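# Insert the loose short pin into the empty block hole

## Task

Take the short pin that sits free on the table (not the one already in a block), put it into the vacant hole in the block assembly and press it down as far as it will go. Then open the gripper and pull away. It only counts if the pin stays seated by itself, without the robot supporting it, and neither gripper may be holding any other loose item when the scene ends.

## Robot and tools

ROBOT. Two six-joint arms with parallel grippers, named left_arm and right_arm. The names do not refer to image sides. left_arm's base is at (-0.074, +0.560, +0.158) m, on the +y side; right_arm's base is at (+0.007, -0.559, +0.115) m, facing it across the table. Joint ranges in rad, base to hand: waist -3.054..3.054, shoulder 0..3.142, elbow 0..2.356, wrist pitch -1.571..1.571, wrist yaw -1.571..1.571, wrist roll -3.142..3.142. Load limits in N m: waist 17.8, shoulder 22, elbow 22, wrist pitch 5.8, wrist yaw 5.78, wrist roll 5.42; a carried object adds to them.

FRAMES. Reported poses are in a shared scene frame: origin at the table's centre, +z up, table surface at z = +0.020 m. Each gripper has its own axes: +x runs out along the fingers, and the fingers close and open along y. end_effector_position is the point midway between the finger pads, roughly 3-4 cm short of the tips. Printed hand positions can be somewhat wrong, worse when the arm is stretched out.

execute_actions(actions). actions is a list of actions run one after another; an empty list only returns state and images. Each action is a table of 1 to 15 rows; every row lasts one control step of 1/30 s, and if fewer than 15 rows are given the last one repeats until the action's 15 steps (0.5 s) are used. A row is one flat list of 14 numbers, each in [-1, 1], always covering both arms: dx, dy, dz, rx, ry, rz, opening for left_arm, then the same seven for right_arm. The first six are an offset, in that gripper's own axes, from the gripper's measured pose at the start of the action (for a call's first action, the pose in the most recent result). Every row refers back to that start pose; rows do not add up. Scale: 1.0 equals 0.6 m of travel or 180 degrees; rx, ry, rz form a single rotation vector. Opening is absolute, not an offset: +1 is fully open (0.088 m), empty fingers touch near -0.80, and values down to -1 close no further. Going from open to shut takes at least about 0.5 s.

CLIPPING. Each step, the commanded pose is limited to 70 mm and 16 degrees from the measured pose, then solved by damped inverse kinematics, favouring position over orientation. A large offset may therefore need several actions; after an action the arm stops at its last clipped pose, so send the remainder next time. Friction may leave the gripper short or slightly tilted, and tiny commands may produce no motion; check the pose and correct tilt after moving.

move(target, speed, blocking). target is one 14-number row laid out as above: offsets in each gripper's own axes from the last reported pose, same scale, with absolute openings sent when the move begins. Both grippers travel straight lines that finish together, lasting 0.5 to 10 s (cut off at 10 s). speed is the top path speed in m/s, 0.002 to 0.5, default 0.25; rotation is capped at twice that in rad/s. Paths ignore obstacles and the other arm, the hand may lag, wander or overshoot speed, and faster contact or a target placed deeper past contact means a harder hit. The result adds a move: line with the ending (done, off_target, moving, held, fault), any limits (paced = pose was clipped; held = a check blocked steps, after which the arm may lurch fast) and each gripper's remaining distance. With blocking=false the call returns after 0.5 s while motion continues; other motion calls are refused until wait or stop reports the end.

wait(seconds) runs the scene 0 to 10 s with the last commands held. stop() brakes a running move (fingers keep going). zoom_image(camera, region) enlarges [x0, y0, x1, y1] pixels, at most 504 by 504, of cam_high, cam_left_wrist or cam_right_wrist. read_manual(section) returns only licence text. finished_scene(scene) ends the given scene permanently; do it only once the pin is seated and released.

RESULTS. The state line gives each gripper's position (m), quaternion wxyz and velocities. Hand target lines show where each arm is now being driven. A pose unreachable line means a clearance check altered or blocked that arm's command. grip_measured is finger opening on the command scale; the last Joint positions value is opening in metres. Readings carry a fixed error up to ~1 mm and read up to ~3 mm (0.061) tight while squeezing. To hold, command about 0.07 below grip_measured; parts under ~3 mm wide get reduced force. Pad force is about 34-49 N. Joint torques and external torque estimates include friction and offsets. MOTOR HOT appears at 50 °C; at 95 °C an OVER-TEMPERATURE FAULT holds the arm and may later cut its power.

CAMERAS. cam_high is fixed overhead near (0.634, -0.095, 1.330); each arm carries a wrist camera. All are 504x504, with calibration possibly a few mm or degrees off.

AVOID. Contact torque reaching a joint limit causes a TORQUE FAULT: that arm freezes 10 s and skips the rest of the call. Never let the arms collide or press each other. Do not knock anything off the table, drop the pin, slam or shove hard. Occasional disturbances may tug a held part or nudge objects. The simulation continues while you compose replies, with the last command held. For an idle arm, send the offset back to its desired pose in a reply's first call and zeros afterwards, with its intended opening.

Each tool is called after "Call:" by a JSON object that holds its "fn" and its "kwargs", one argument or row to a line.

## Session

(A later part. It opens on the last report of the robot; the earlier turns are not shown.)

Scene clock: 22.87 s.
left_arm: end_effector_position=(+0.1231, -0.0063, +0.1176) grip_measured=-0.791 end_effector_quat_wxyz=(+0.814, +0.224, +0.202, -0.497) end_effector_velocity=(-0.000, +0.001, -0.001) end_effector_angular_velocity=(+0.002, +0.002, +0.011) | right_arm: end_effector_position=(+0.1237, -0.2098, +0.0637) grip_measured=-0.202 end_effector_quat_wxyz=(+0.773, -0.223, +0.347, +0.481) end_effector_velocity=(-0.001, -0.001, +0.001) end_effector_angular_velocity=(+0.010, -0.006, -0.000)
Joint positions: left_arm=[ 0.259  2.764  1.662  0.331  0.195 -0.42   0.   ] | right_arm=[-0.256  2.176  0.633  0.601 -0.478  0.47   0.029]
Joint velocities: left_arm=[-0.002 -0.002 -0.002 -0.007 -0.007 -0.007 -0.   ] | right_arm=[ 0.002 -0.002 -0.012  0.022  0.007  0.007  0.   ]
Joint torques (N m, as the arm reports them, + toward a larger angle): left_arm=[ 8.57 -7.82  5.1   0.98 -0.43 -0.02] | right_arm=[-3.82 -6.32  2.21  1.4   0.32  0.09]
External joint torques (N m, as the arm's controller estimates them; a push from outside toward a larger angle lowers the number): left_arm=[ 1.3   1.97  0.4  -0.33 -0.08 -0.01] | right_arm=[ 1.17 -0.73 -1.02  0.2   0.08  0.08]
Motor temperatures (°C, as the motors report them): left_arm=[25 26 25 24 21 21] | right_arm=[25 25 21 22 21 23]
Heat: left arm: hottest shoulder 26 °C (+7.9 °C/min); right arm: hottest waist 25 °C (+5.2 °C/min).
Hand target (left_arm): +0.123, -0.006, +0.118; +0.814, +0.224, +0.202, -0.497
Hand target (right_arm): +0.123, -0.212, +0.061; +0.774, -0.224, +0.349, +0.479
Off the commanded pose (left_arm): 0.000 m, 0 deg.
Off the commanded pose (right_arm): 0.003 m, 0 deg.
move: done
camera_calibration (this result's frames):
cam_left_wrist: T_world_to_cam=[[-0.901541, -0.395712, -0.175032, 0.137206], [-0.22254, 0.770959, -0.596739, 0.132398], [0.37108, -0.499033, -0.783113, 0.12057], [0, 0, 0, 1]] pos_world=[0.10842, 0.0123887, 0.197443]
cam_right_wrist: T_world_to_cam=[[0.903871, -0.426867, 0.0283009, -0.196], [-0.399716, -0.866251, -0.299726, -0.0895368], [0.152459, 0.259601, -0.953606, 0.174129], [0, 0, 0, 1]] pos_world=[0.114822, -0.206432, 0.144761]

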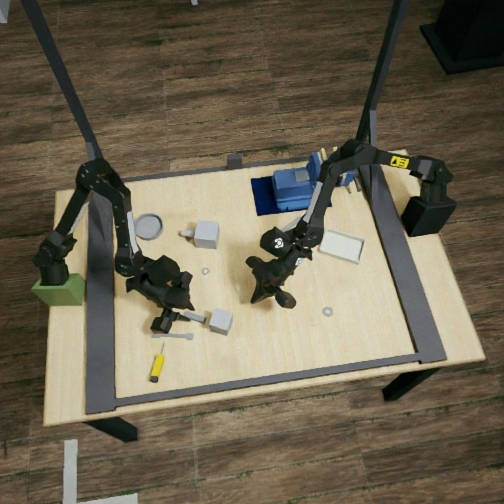

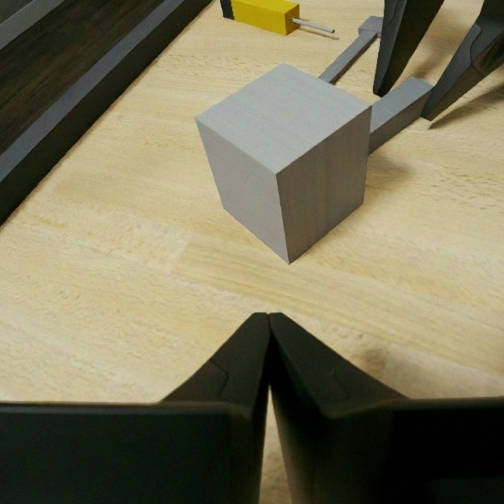

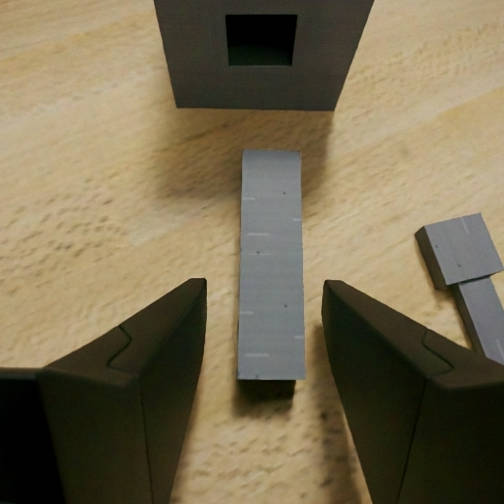

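Call:
{"fn": "move", "kwargs": {
  "target": [0,0,0,0,0,0,-1,0.01,0,-0.009,0,0,0,-0.2],
  "speed": 0.02
}}

Call:
{"fn": "move", "kwargs": {
  "target": [0,0,0,0,0,0,-1,0,0,0,0,0,0,-0.65]
}}

Call:
{"fn": "move", "kwargs": {
  "target": [0,0,0,0,0,0,-1,-0.032,0.004,0.027,0,0,0,-0.65],
  "speed": 0.03
}}

Scene clock: 23.73 s.
left_arm: end_effector_position=(+0.1231, -0.0063, +0.1176) grip_measured=-0.791 end_effector_quat_wxyz=(+0.814, +0.224, +0.202, -0.497) end_effector_velocity=(+0.001, +0.002, +0.000) end_effector_angular_velocity=(+0.006, -0.005, +0.027) | right_arm: end_effector_position=(+0.1225, -0.2068, +0.0603) grip_measured=-0.202 end_effector_quat_wxyz=(+0.773, -0.221, +0.343, +0.486) end_effector_velocity=(-0.002, +0.002, -0.000) end_effector_angular_velocity=(+0.005, +0.008, +0.005)
Joint positions: left_arm=[ 0.259  2.764  1.662  0.331  0.195 -0.42   0.   ] | right_arm=[-0.243  2.192  0.632  0.638 -0.472  0.483  0.029]
Joint velocities: left_arm=[-0.002 -0.007 -0.002 -0.022 -0.022 -0.007 -0.   ] | right_arm=[ 0.002  0.002  0.002  0.007 -0.007  0.007 -0.   ]
Joint torques (N m, as the arm reports them, + toward a larger angle): left_arm=[ 8.58 -7.82  5.1   0.98 -0.43 -0.02] | right_arm=[-3.86 -5.08  2.4   1.41  0.35  0.11]
External joint torques (N m, as the arm's controller estimates them; a push from outside toward a larger angle lowers the number): left_arm=[ 1.33  2.06  0.35 -0.34 -0.08 -0.01] | right_arm=[ 1.15  0.54 -0.74  0.21  0.1   0.1 ]
Motor temperatures (°C, as the motors report them): left_arm=[25 26 25 24 21 21] | right_arm=[25 25 21 22 21 23]
Heat: left arm: hottest shoulder 26 °C (+7.6 °C/min); right arm: hottest waist 25 °C (+5.1 °C/min).
Hand target (left_arm): +0.123, -0.006, +0.118; +0.814, +0.224, +0.202, -0.497
Hand target (right_arm): +0.124, -0.210, +0.056; +0.773, -0.223, +0.348, +0.481
Off the commanded pose (left_arm): 0.000 m, 0 deg.
Off the commanded pose (right_arm): 0.006 m, 1 deg.
move: done
camera_calibration (this result's frames):
cam_left_wrist: T_world_to_cam=[[-0.901541, -0.395712, -0.175032, 0.137206], [-0.22254, 0.770959, -0.596739, 0.132398], [0.37108, -0.499033, -0.783113, 0.12057], [0, 0, 0, 1]] pos_world=[0.10842, 0.0123887, 0.197443]
cam_right_wrist: T_world_to_cam=[[0.907605, -0.419002, 0.0262896, -0.192235], [-0.391136, -0.866674, -0.309659, -0.0889754], [0.152532, 0.270765, -0.950484, 0.172462], [0, 0, 0, 1]] pos_world=[0.113366, -0.204356, 0.141424]

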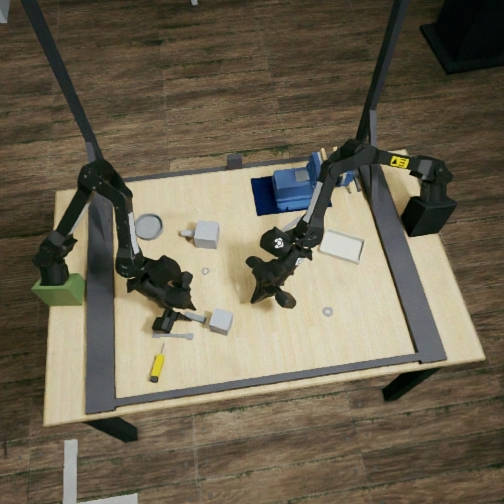

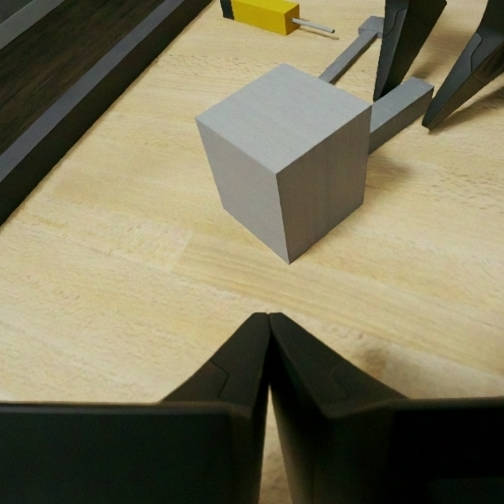

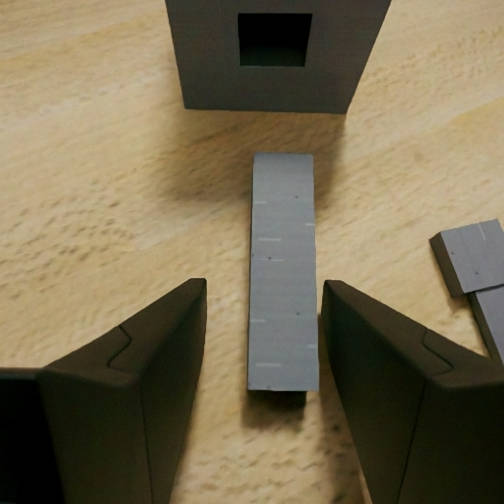

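Scene clock: 24.23 s.
left_arm: end_effector_position=(+0.1231, -0.0063, +0.1176) grip_measured=-0.791 end_effector_quat_wxyz=(+0.814, +0.224, +0.202, -0.497) end_effector_velocity=(-0.001, +0.005, -0.006) end_effector_angular_velocity=(+0.021, +0.018, +0.013) | right_arm: end_effector_position=(+0.1228, -0.2068, +0.0605) grip_measured=-0.540 end_effector_quat_wxyz=(+0.773, -0.221, +0.342, +0.486) end_effector_velocity=(-0.004, -0.004, -0.004) end_effector_angular_velocity=(-0.018, +0.029, -0.004)
Joint positions: left_arm=[ 0.259  2.764  1.662  0.331  0.195 -0.42   0.   ] | right_arm=[-0.243  2.192  0.632  0.638 -0.47   0.483  0.013]
Joint velocities: left_arm=[-0.002 -0.002 -0.007 -0.022  0.007 -0.007  0.   ] | right_arm=[ 0.002 -0.002 -0.002 -0.022 -0.022  0.007 -0.   ]
Joint torques (N m, as the arm reports them, + toward a larger angle): left_arm=[ 8.57 -7.86  5.09  0.99 -0.43 -0.01] | right_arm=[-4.13 -6.58  2.71  1.28  0.16  0.02]
External joint torques (N m, as the arm's controller estimates them; a push from outside toward a larger angle lowers the number): left_arm=[ 1.34  1.84  0.46 -0.3  -0.08 -0.01] | right_arm=[ 0.84 -0.98 -0.36  0.1  -0.08  0.01]
Motor temperatures (°C, as the motors report them): left_arm=[25 26 25 24 21 21] | right_arm=[25 25 21 22 21 23]
Heat: left arm: hottest shoulder 26 °C (+7.4 °C/min); right arm: hottest waist 25 °C (+5.0 °C/min).
Hand target (left_arm): +0.123, -0.006, +0.118; +0.814, +0.224, +0.202, -0.497
Hand target (right_arm): +0.122, -0.207, +0.060; +0.773, -0.221, +0.343, +0.486
Off the commanded pose (left_arm): 0.000 m, 0 deg.
Off the commanded pose (right_arm): 0.000 m, 0 deg.
move: done
camera_calibration (this result's frames):
cam_left_wrist: T_world_to_cam=[[-0.901541, -0.395712, -0.175032, 0.137206], [-0.22254, 0.770959, -0.596739, 0.132398], [0.37108, -0.499033, -0.783113, 0.12057], [0, 0, 0, 1]] pos_world=[0.10842, 0.0123887, 0.197443]
cam_right_wrist: T_world_to_cam=[[0.907169, -0.419885, 0.0272305, -0.192698], [-0.391535, -0.866076, -0.310827, -0.0885242], [0.154095, 0.271311, -0.950076, 0.1725], [0, 0, 0, 1]] pos_world=[0.113568, -0.204381, 0.14162]

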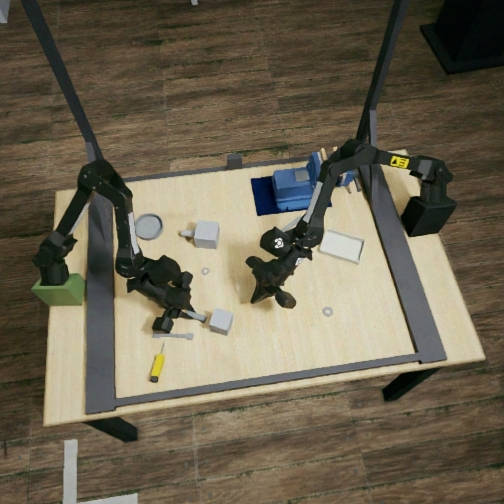

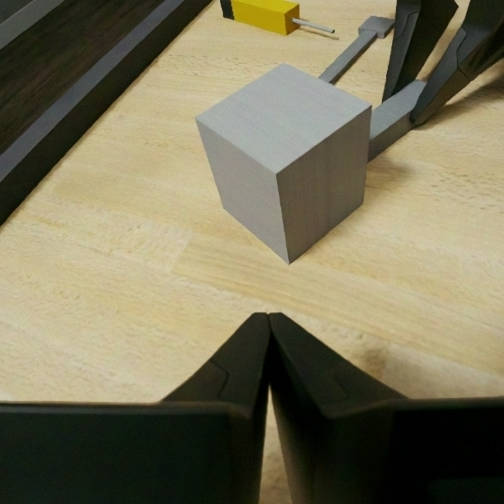

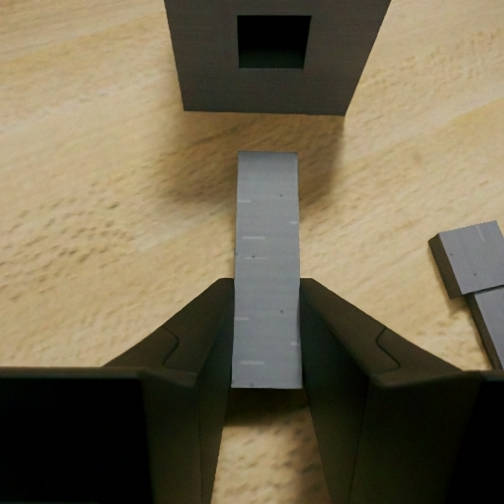

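Scene clock: 25.40 s.
left_arm: end_effector_position=(+0.1231, -0.0063, +0.1176) grip_measured=-0.791 end_effector_quat_wxyz=(+0.814, +0.224, +0.202, -0.497) end_effector_velocity=(+0.000, +0.002, -0.002) end_effector_angular_velocity=(+0.009, +0.005, +0.017) | right_arm: end_effector_position=(+0.1213, -0.2114, +0.0791) grip_measured=-0.540 end_effector_quat_wxyz=(+0.773, -0.223, +0.350, +0.479) end_effector_velocity=(-0.004, -0.005, -0.005) end_effector_angular_velocity=(-0.024, +0.024, +0.004)
Joint positions: left_arm=[ 0.259  2.764  1.662  0.331  0.195 -0.42   0.   ] | right_arm=[-0.286  2.11   0.637  0.512 -0.495  0.442  0.013]
Joint velocities: left_arm=[-0.002 -0.002  0.002 -0.022 -0.007 -0.007 -0.   ] | right_arm=[ 0.002 -0.002 -0.007 -0.022 -0.022 -0.007 -0.   ]
Joint torques (N m, as the arm reports them, + toward a larger angle): left_arm=[ 8.57 -7.83  5.04  0.99 -0.43 -0.01] | right_arm=[-4.41 -8.    3.89  1.28  0.11 -0.06]
External joint torques (N m, as the arm's controller estimates them; a push from outside toward a larger angle lowers the number): left_arm=[ 1.42  1.96  0.34 -0.32 -0.09 -0.01] | right_arm=[ 0.44 -2.53  0.31  0.07 -0.11 -0.06]
Motor temperatures (°C, as the motors report them): left_arm=[26 26 25 24 21 21] | right_arm=[25 25 21 22 21 23]
Heat: left arm: hottest waist 26 °C (+7.1 °C/min); right arm: hottest waist 25 °C (+4.7 °C/min).
Hand target (left_arm): +0.123, -0.006, +0.118; +0.814, +0.224, +0.202, -0.497
Hand target (right_arm): +0.120, -0.206, +0.085; +0.773, -0.221, +0.342, +0.486
Off the commanded pose (left_arm): 0.000 m, 0 deg.
Off the commanded pose (right_arm): 0.008 m, 1 deg.
move: done
camera_calibration (this result's frames):
cam_left_wrist: T_world_to_cam=[[-0.901541, -0.395712, -0.175032, 0.137206], [-0.22254, 0.770959, -0.596739, 0.132398], [0.37108, -0.499033, -0.783113, 0.12057], [0, 0, 0, 1]] pos_world=[0.10842, 0.0123887, 0.197443]
cam_right_wrist: T_world_to_cam=[[0.902152, -0.430515, 0.0279162, -0.195444], [-0.40409, -0.865896, -0.294848, -0.0870534], [0.151109, 0.254717, -0.955136, 0.188852], [0, 0, 0, 1]] pos_world=[0.112606, -0.207625, 0.160168]

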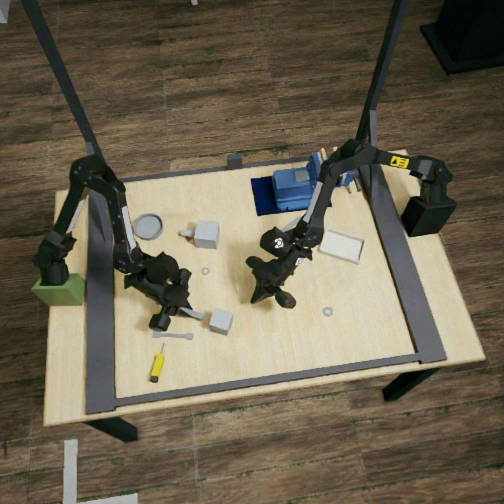

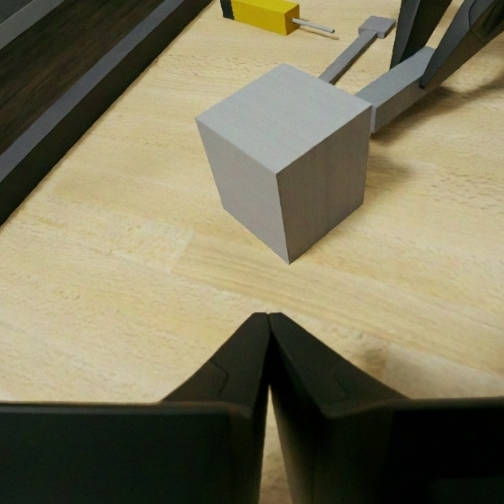

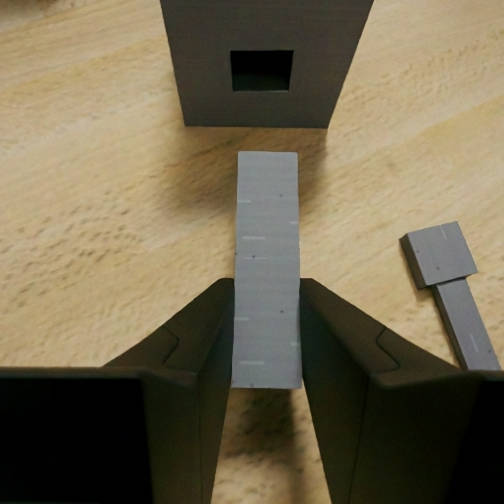

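Call:
{"fn": "move", "kwargs": {
  "target": [0,0,0,0,0,0,-1,0.014,0.003,0.032,0,-0.006,0,-0.65],
  "speed": 0.03
}}

Scene clock: 26.57 s.
left_arm: end_effector_position=(+0.1231, -0.0063, +0.1176) grip_measured=-0.791 end_effector_quat_wxyz=(+0.814, +0.224, +0.202, -0.497) end_effector_velocity=(-0.003, +0.005, -0.006) end_effector_angular_velocity=(+0.039, +0.020, +0.000) | right_arm: end_effector_position=(+0.1255, -0.1940, +0.0853) grip_measured=-0.540 end_effector_quat_wxyz=(+0.774, -0.220, +0.344, +0.484) end_effector_velocity=(+0.002, -0.003, -0.001) end_effector_angular_velocity=(-0.013, -0.015, +0.003)
Joint positions: left_arm=[ 0.259  2.764  1.662  0.331  0.195 -0.42   0.   ] | right_arm=[-0.287  2.131  0.703  0.485 -0.495  0.447  0.013]
Joint velocities: left_arm=[-0.002 -0.007 -0.007 -0.037  0.022  0.007  0.   ] | right_arm=[-0.002  0.002 -0.002 -0.007  0.007 -0.022 -0.   ]
Joint torques (N m, as the arm reports them, + toward a larger angle): left_arm=[ 8.55 -7.85  5.08  0.99 -0.43 -0.02] | right_arm=[-4.46 -5.62  4.18  1.3   0.37  0.1 ]
External joint torques (N m, as the arm's controller estimates them; a push from outside toward a larger angle lowers the number): left_arm=[ 1.27  1.8   0.48 -0.28 -0.08 -0.02] | right_arm=[0.68 0.1  0.47 0.1  0.14 0.09]
Motor temperatures (°C, as the motors report them): left_arm=[26 26 25 24 21 21] | right_arm=[25 25 21 22 21 23]
Heat: left arm: hottest waist 26 °C (+6.8 °C/min); right arm: hottest waist 25 °C (+4.5 °C/min).
Hand target (left_arm): +0.123, -0.006, +0.118; +0.814, +0.224, +0.202, -0.497
Hand target (right_arm): +0.129, -0.193, +0.085; +0.777, -0.219, +0.343, +0.481
Off the commanded pose (left_arm): 0.000 m, 0 deg.
Off the commanded pose (right_arm): 0.003 m, 0 deg.
move: done
camera_calibration (this result's frames):
cam_left_wrist: T_world_to_cam=[[-0.901541, -0.395712, -0.175032, 0.137206], [-0.22254, 0.770959, -0.596739, 0.132398], [0.37108, -0.499033, -0.783113, 0.12057], [0, 0, 0, 1]] pos_world=[0.10842, 0.0123887, 0.197443]
cam_right_wrist: T_world_to_cam=[[0.905345, -0.423859, 0.0263329, -0.190882], [-0.395742, -0.864535, -0.309787, -0.0679766], [0.154072, 0.270043, -0.950441, 0.191903], [0, 0, 0, 1]] pos_world=[0.116346, -0.191497, 0.166361]

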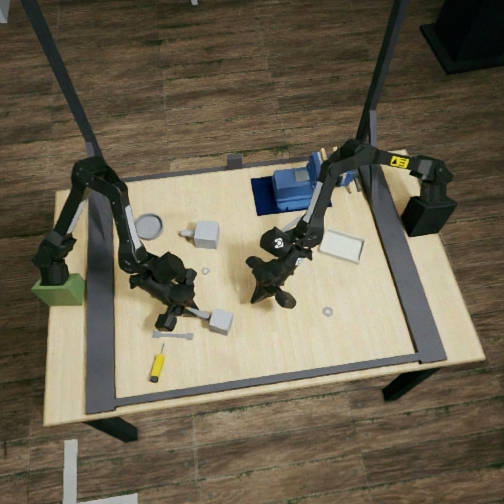

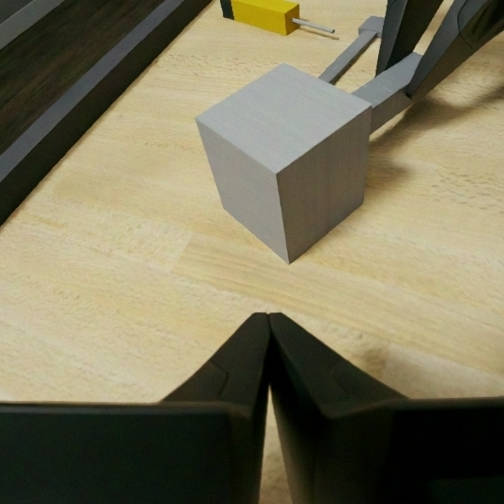

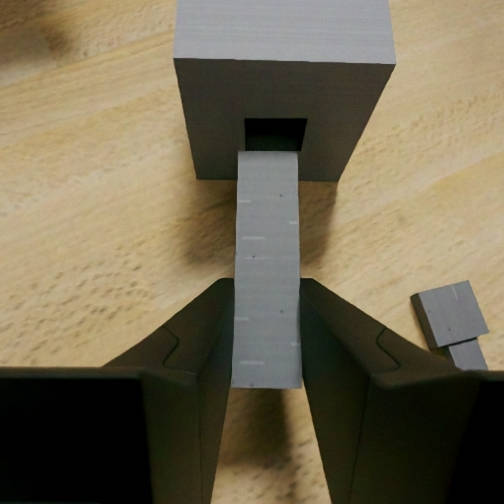

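Call:
{"fn": "move", "kwargs": {
  "target": [0,0,0,0,0,0,-1,0.01,-0.008,0.002,0,0,0,-0.65],
  "speed": 0.02
}}

Scene clock: 27.37 s.
left_arm: end_effector_position=(+0.1231, -0.0063, +0.1176) grip_measured=-0.791 end_effector_quat_wxyz=(+0.814, +0.224, +0.202, -0.497) end_effector_velocity=(+0.004, +0.002, +0.002) end_effector_angular_velocity=(-0.011, +0.003, +0.033) | right_arm: end_effector_position=(+0.1296, -0.1941, +0.0808) grip_measured=-0.540 end_effector_quat_wxyz=(+0.774, -0.221, +0.346, +0.482) end_effector_velocity=(+0.004, -0.002, -0.000) end_effector_angular_velocity=(-0.010, -0.015, -0.001)
Joint positions: left_arm=[ 0.259  2.764  1.662  0.331  0.195 -0.42   0.   ] | right_arm=[-0.287  2.156  0.712  0.495 -0.495  0.445  0.013]
Joint velocities: left_arm=[ 0.002 -0.002 -0.002 -0.007 -0.022 -0.022 -0.   ] | right_arm=[-0.007  0.007  0.002 -0.007  0.007 -0.022 -0.   ]
Joint torques (N m, as the arm reports them, + toward a larger angle): left_arm=[ 8.57 -7.81  5.07  0.98 -0.42 -0.01] | right_arm=[-4.64 -5.73  4.07  1.59  0.1  -0.06]
External joint torques (N m, as the arm's controller estimates them; a push from outside toward a larger angle lowers the number): left_arm=[ 1.21  1.97  0.37 -0.33 -0.06 -0.01] | right_arm=[ 0.56  0.12  0.38  0.38 -0.13 -0.07]
Motor temperatures (°C, as the motors report them): left_arm=[26 27 25 24 21 21] | right_arm=[25 25 22 22 21 23]
Heat: left arm: hottest shoulder 27 °C (+8.8 °C/min); right arm: hottest waist 25 °C (+4.4 °C/min).
Hand target (left_arm): +0.123, -0.006, +0.118; +0.814, +0.224, +0.202, -0.497
Hand target (right_arm): +0.132, -0.192, +0.082; +0.774, -0.220, +0.344, +0.484
Off the commanded pose (left_arm): 0.000 m, 0 deg.
Off the commanded pose (right_arm): 0.003 m, 0 deg.
move: done
camera_calibration (this result's frames):
cam_left_wrist: T_world_to_cam=[[-0.901541, -0.395712, -0.175032, 0.137206], [-0.22254, 0.770959, -0.596739, 0.132398], [0.37108, -0.499033, -0.783113, 0.12057], [0, 0, 0, 1]] pos_world=[0.10842, 0.0123887, 0.197443]
cam_right_wrist: T_world_to_cam=[[0.903976, -0.426715, 0.0272272, -0.194987], [-0.39908, -0.864866, -0.304536, -0.0678661], [0.153498, 0.264428, -0.952112, 0.186127], [0, 0, 0, 1]] pos_world=[0.12061, -0.191116, 0.161855]

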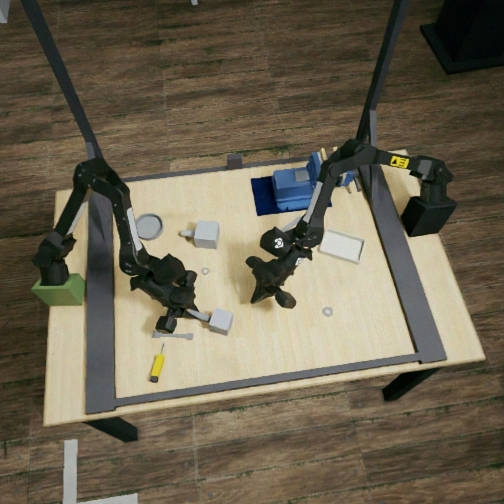

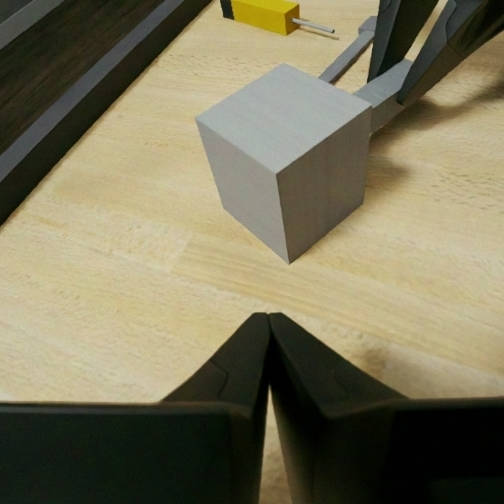

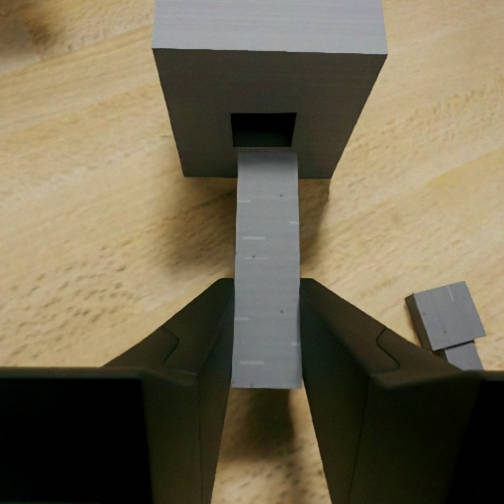

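Call:
{"fn": "move", "kwargs": {
  "target": [0,0,0,0,0,0,-1,0.008,-0.001,0.015,0,-0.002,0,-0.65],
  "speed": 0.015
}}

Call:
{"fn": "zoom_image", "kwargs": {
  "camera": "cam_right_wrist",
  "region": [180, 60, 360, 240]
}}

Scene clock: 28.37 s.
left_arm: end_effector_position=(+0.1231, -0.0063, +0.1176) grip_measured=-0.791 end_effector_quat_wxyz=(+0.814, +0.224, +0.202, -0.497) end_effector_velocity=(+0.001, +0.003, -0.003) end_effector_angular_velocity=(+0.013, +0.006, +0.020) | right_arm: end_effector_position=(+0.1316, -0.1867, +0.0830) grip_measured=-0.540 end_effector_quat_wxyz=(+0.774, -0.221, +0.344, +0.484) end_effector_velocity=(+0.000, +0.004, +0.005) end_effector_angular_velocity=(+0.009, -0.014, +0.026)
Joint positions: left_arm=[ 0.259  2.764  1.662  0.331  0.195 -0.42   0.   ] | right_arm=[-0.287  2.166  0.742  0.48  -0.495  0.445  0.013]
Joint velocities: left_arm=[-0.002 -0.002 -0.002 -0.022 -0.007 -0.007 -0.   ] | right_arm=[-0.007 -0.002  0.007  0.007 -0.007 -0.022 -0.   ]
Joint torques (N m, as the arm reports them, + toward a larger angle): left_arm=[ 8.62 -7.84  5.08  0.98 -0.44 -0.02] | right_arm=[-4.7  -5.85  4.14  1.28  0.2   0.  ]
External joint torques (N m, as the arm's controller estimates them; a push from outside toward a larger angle lowers the number): left_arm=[ 1.36  1.85  0.45 -0.31 -0.08 -0.02] | right_arm=[ 0.58  0.17  0.3   0.04 -0.03  0.  ]
Motor temperatures (°C, as the motors report them): left_arm=[26 27 25 24 21 21] | right_arm=[25 25 22 22 21 23]
Heat: left arm: hottest shoulder 27 °C (+8.5 °C/min); right arm: hottest waist 25 °C (+4.2 °C/min).
Hand target (left_arm): +0.123, -0.006, +0.118; +0.814, +0.224, +0.202, -0.497
Hand target (right_arm): +0.134, -0.185, +0.083; +0.775, -0.220, +0.343, +0.483
Off the commanded pose (left_arm): 0.000 m, 0 deg.
Off the commanded pose (right_arm): 0.003 m, 0 deg.
move: done
camera_calibration (this result's frames):
cam_left_wrist: T_world_to_cam=[[-0.901541, -0.395712, -0.175032, 0.137206], [-0.22254, 0.770959, -0.596739, 0.132398], [0.37108, -0.499033, -0.783113, 0.12057], [0, 0, 0, 1]] pos_world=[0.10842, 0.0123887, 0.197443]
cam_right_wrist: T_world_to_cam=[[0.905411, -0.423648, 0.0274641, -0.193335], [-0.395389, -0.865039, -0.308829, -0.0601363], [0.154592, 0.268758, -0.950721, 0.186529], [0, 0, 0, 1]] pos_world=[0.122434, -0.184057, 0.164075]

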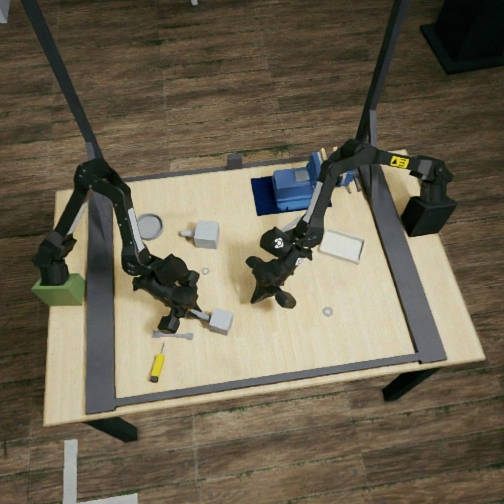

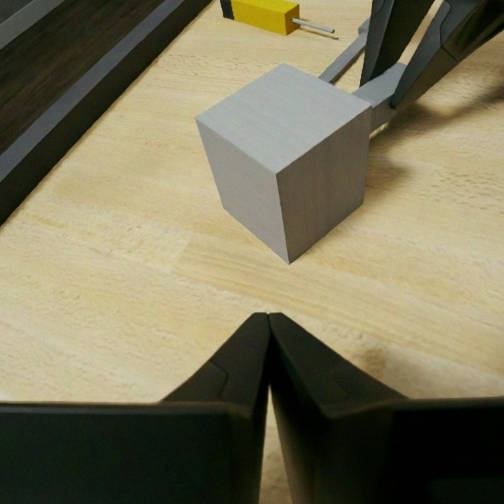

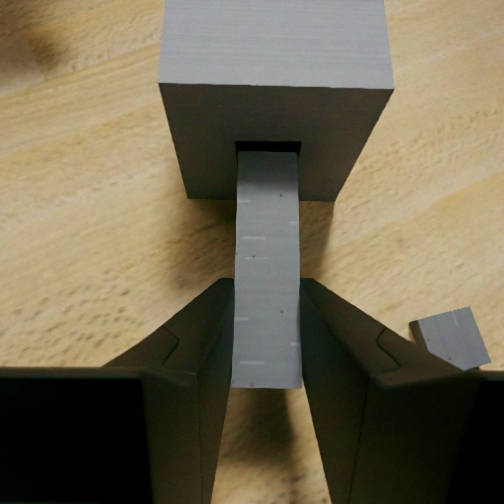

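Region (180, 60, 360, 240) of cam_right_wrist's 504x504 image, scaled by 2.800, with more detail than that image has.

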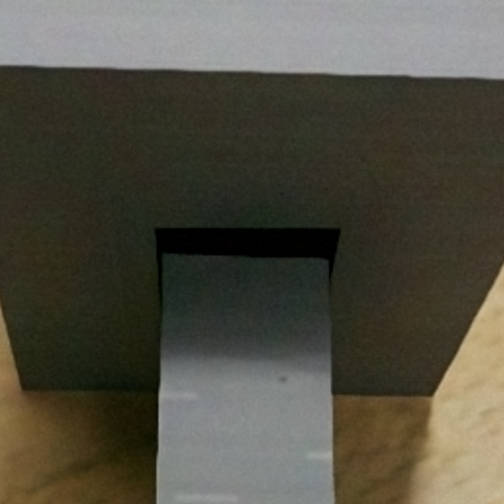

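Good. Forward, biased right slightly.

Call:
{"fn": "move", "kwargs": {
  "target": [0,0,0,0,0,0,-1,0.018,-0.004,0.018,0,0,0,-0.65],
  "speed": 0.015
}}

Scene clock: 29.70 s.
left_arm: end_effector_position=(+0.1231, -0.0063, +0.1176) grip_measured=-0.791 end_effector_quat_wxyz=(+0.814, +0.224, +0.202, -0.497) end_effector_velocity=(+0.003, +0.004, -0.001) end_effector_angular_velocity=(+0.010, +0.006, +0.024) | right_arm: end_effector_position=(+0.1380, -0.1753, +0.0826) grip_measured=-0.540 end_effector_quat_wxyz=(+0.774, -0.221, +0.343, +0.484) end_effector_velocity=(+0.002, +0.001, +0.001) end_effector_angular_velocity=(-0.006, -0.018, +0.009)
Joint positions: left_arm=[ 0.259  2.764  1.662  0.331  0.195 -0.42   0.   ] | right_arm=[-0.287  2.203  0.799  0.461 -0.495  0.444  0.013]
Joint velocities: left_arm=[ 0.002 -0.002 -0.002 -0.022 -0.007 -0.007 -0.   ] | right_arm=[-0.002  0.002  0.007 -0.007  0.007 -0.022 -0.   ]
Joint torques (N m, as the arm reports them, + toward a larger angle): left_arm=[ 8.55 -7.82  5.07  0.97 -0.43 -0.02] | right_arm=[-4.77 -6.08  4.17  1.28  0.14 -0.07]
External joint torques (N m, as the arm's controller estimates them; a push from outside toward a larger angle lowers the number): left_arm=[ 1.21  1.87  0.44 -0.31 -0.07 -0.01] | right_arm=[ 0.73  0.23  0.26  0.04 -0.09 -0.07]
Motor temperatures (°C, as the motors report them): left_arm=[26 27 25 24 21 21] | right_arm=[25 25 22 23 21 23]
Heat: left arm: hottest shoulder 27 °C (+8.1 °C/min); right arm: hottest waist 25 °C (+4.0 °C/min).
Hand target (left_arm): +0.123, -0.006, +0.118; +0.814, +0.224, +0.202, -0.497
Hand target (right_arm): +0.140, -0.174, +0.082; +0.774, -0.221, +0.344, +0.484
Off the commanded pose (left_arm): 0.000 m, 0 deg.
Off the commanded pose (right_arm): 0.003 m, 0 deg.
move: done
camera_calibration (this result's frames):
cam_left_wrist: T_world_to_cam=[[-0.901541, -0.395712, -0.175032, 0.137206], [-0.22254, 0.770959, -0.596739, 0.132398], [0.37108, -0.499033, -0.783113, 0.12057], [0, 0, 0, 1]] pos_world=[0.10842, 0.0123887, 0.197443]
cam_right_wrist: T_world_to_cam=[[0.90562, -0.423182, 0.0277345, -0.194315], [-0.394826, -0.865196, -0.309108, -0.0479739], [0.154805, 0.268984, -0.950623, 0.182097], [0, 0, 0, 1]] pos_world=[0.128845, -0.172719, 0.163665]

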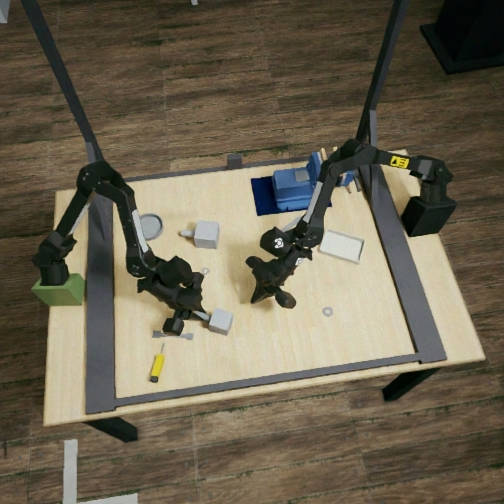

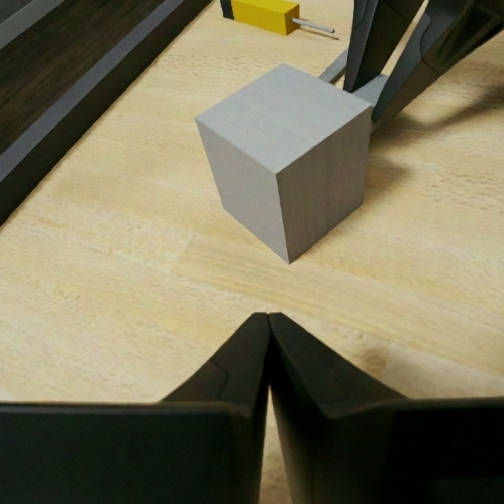

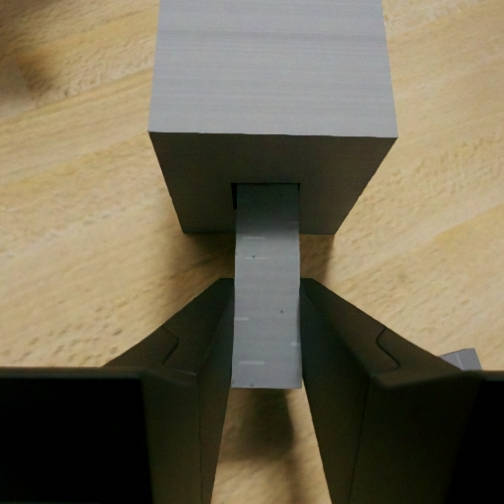

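In. Continue.

Call:
{"fn": "move", "kwargs": {
  "target": [0,0,0,0,0,0,-1,0.027,-0.002,0.028,0,0,0,-0.65],
  "speed": 0.015
}}

Scene clock: 31.53 s.
left_arm: end_effector_position=(+0.1231, -0.0063, +0.1176) grip_measured=-0.791 end_effector_quat_wxyz=(+0.814, +0.224, +0.202, -0.497) end_effector_velocity=(-0.000, -0.001, +0.004) end_effector_angular_velocity=(-0.009, -0.010, +0.016) | right_arm: end_effector_position=(+0.1471, -0.1575, +0.0831) grip_measured=-0.540 end_effector_quat_wxyz=(+0.774, -0.221, +0.344, +0.484) end_effector_velocity=(-0.002, +0.001, -0.000) end_effector_angular_velocity=(-0.000, +0.023, +0.004)
Joint positions: left_arm=[ 0.259  2.764  1.662  0.331  0.195 -0.42   0.   ] | right_arm=[-0.287  2.253  0.889  0.42  -0.495  0.444  0.013]
Joint velocities: left_arm=[-0.002 -0.007  0.002 -0.007 -0.022 -0.007 -0.   ] | right_arm=[-0.002  0.002  0.007 -0.007 -0.022  0.007 -0.   ]
Joint torques (N m, as the arm reports them, + toward a larger angle): left_arm=[ 8.56 -7.84  5.04  0.98 -0.42 -0.02] | right_arm=[-4.76 -6.01  4.76  1.37  0.23  0.05]
External joint torques (N m, as the arm's controller estimates them; a push from outside toward a larger angle lowers the number): left_arm=[ 1.32  2.08  0.26 -0.36 -0.08 -0.02] | right_arm=[ 1.04  0.67  0.74  0.15 -0.01  0.04]
Motor temperatures (°C, as the motors report them): left_arm=[26 27 25 24 21 21] | right_arm=[25 25 22 23 21 23]
Heat: left arm: hottest shoulder 27 °C (+7.6 °C/min); right arm: hottest waist 25 °C (+3.8 °C/min).
Hand target (left_arm): +0.123, -0.006, +0.118; +0.814, +0.224, +0.202, -0.497
Hand target (right_arm): +0.149, -0.155, +0.082; +0.774, -0.221, +0.343, +0.484
Off the commanded pose (left_arm): 0.000 m, 0 deg.
Off the commanded pose (right_arm): 0.004 m, 0 deg.
move: done
camera_calibration (this result's frames):
cam_left_wrist: T_world_to_cam=[[-0.901541, -0.395712, -0.175032, 0.137206], [-0.22254, 0.770959, -0.596739, 0.132398], [0.37108, -0.499033, -0.783113, 0.12057], [0, 0, 0, 1]] pos_world=[0.10842, 0.0123887, 0.197443]
cam_right_wrist: T_world_to_cam=[[0.90563, -0.423179, 0.0274596, -0.194931], [-0.394969, -0.865288, -0.308669, -0.0288938], [0.154383, 0.268694, -0.950773, 0.176438], [0, 0, 0, 1]] pos_world=[0.137884, -0.1549, 0.164187]

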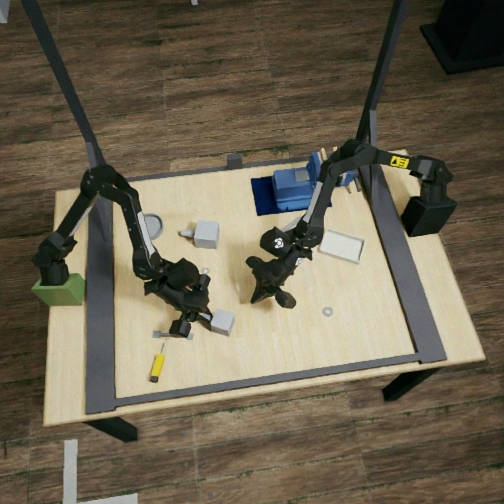

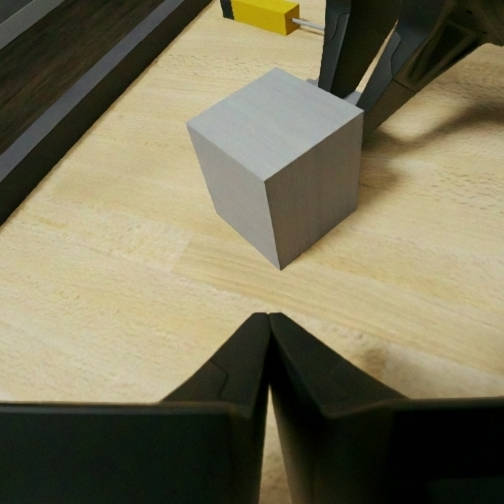

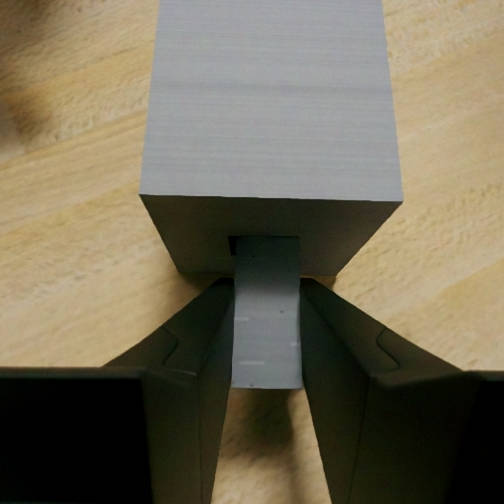

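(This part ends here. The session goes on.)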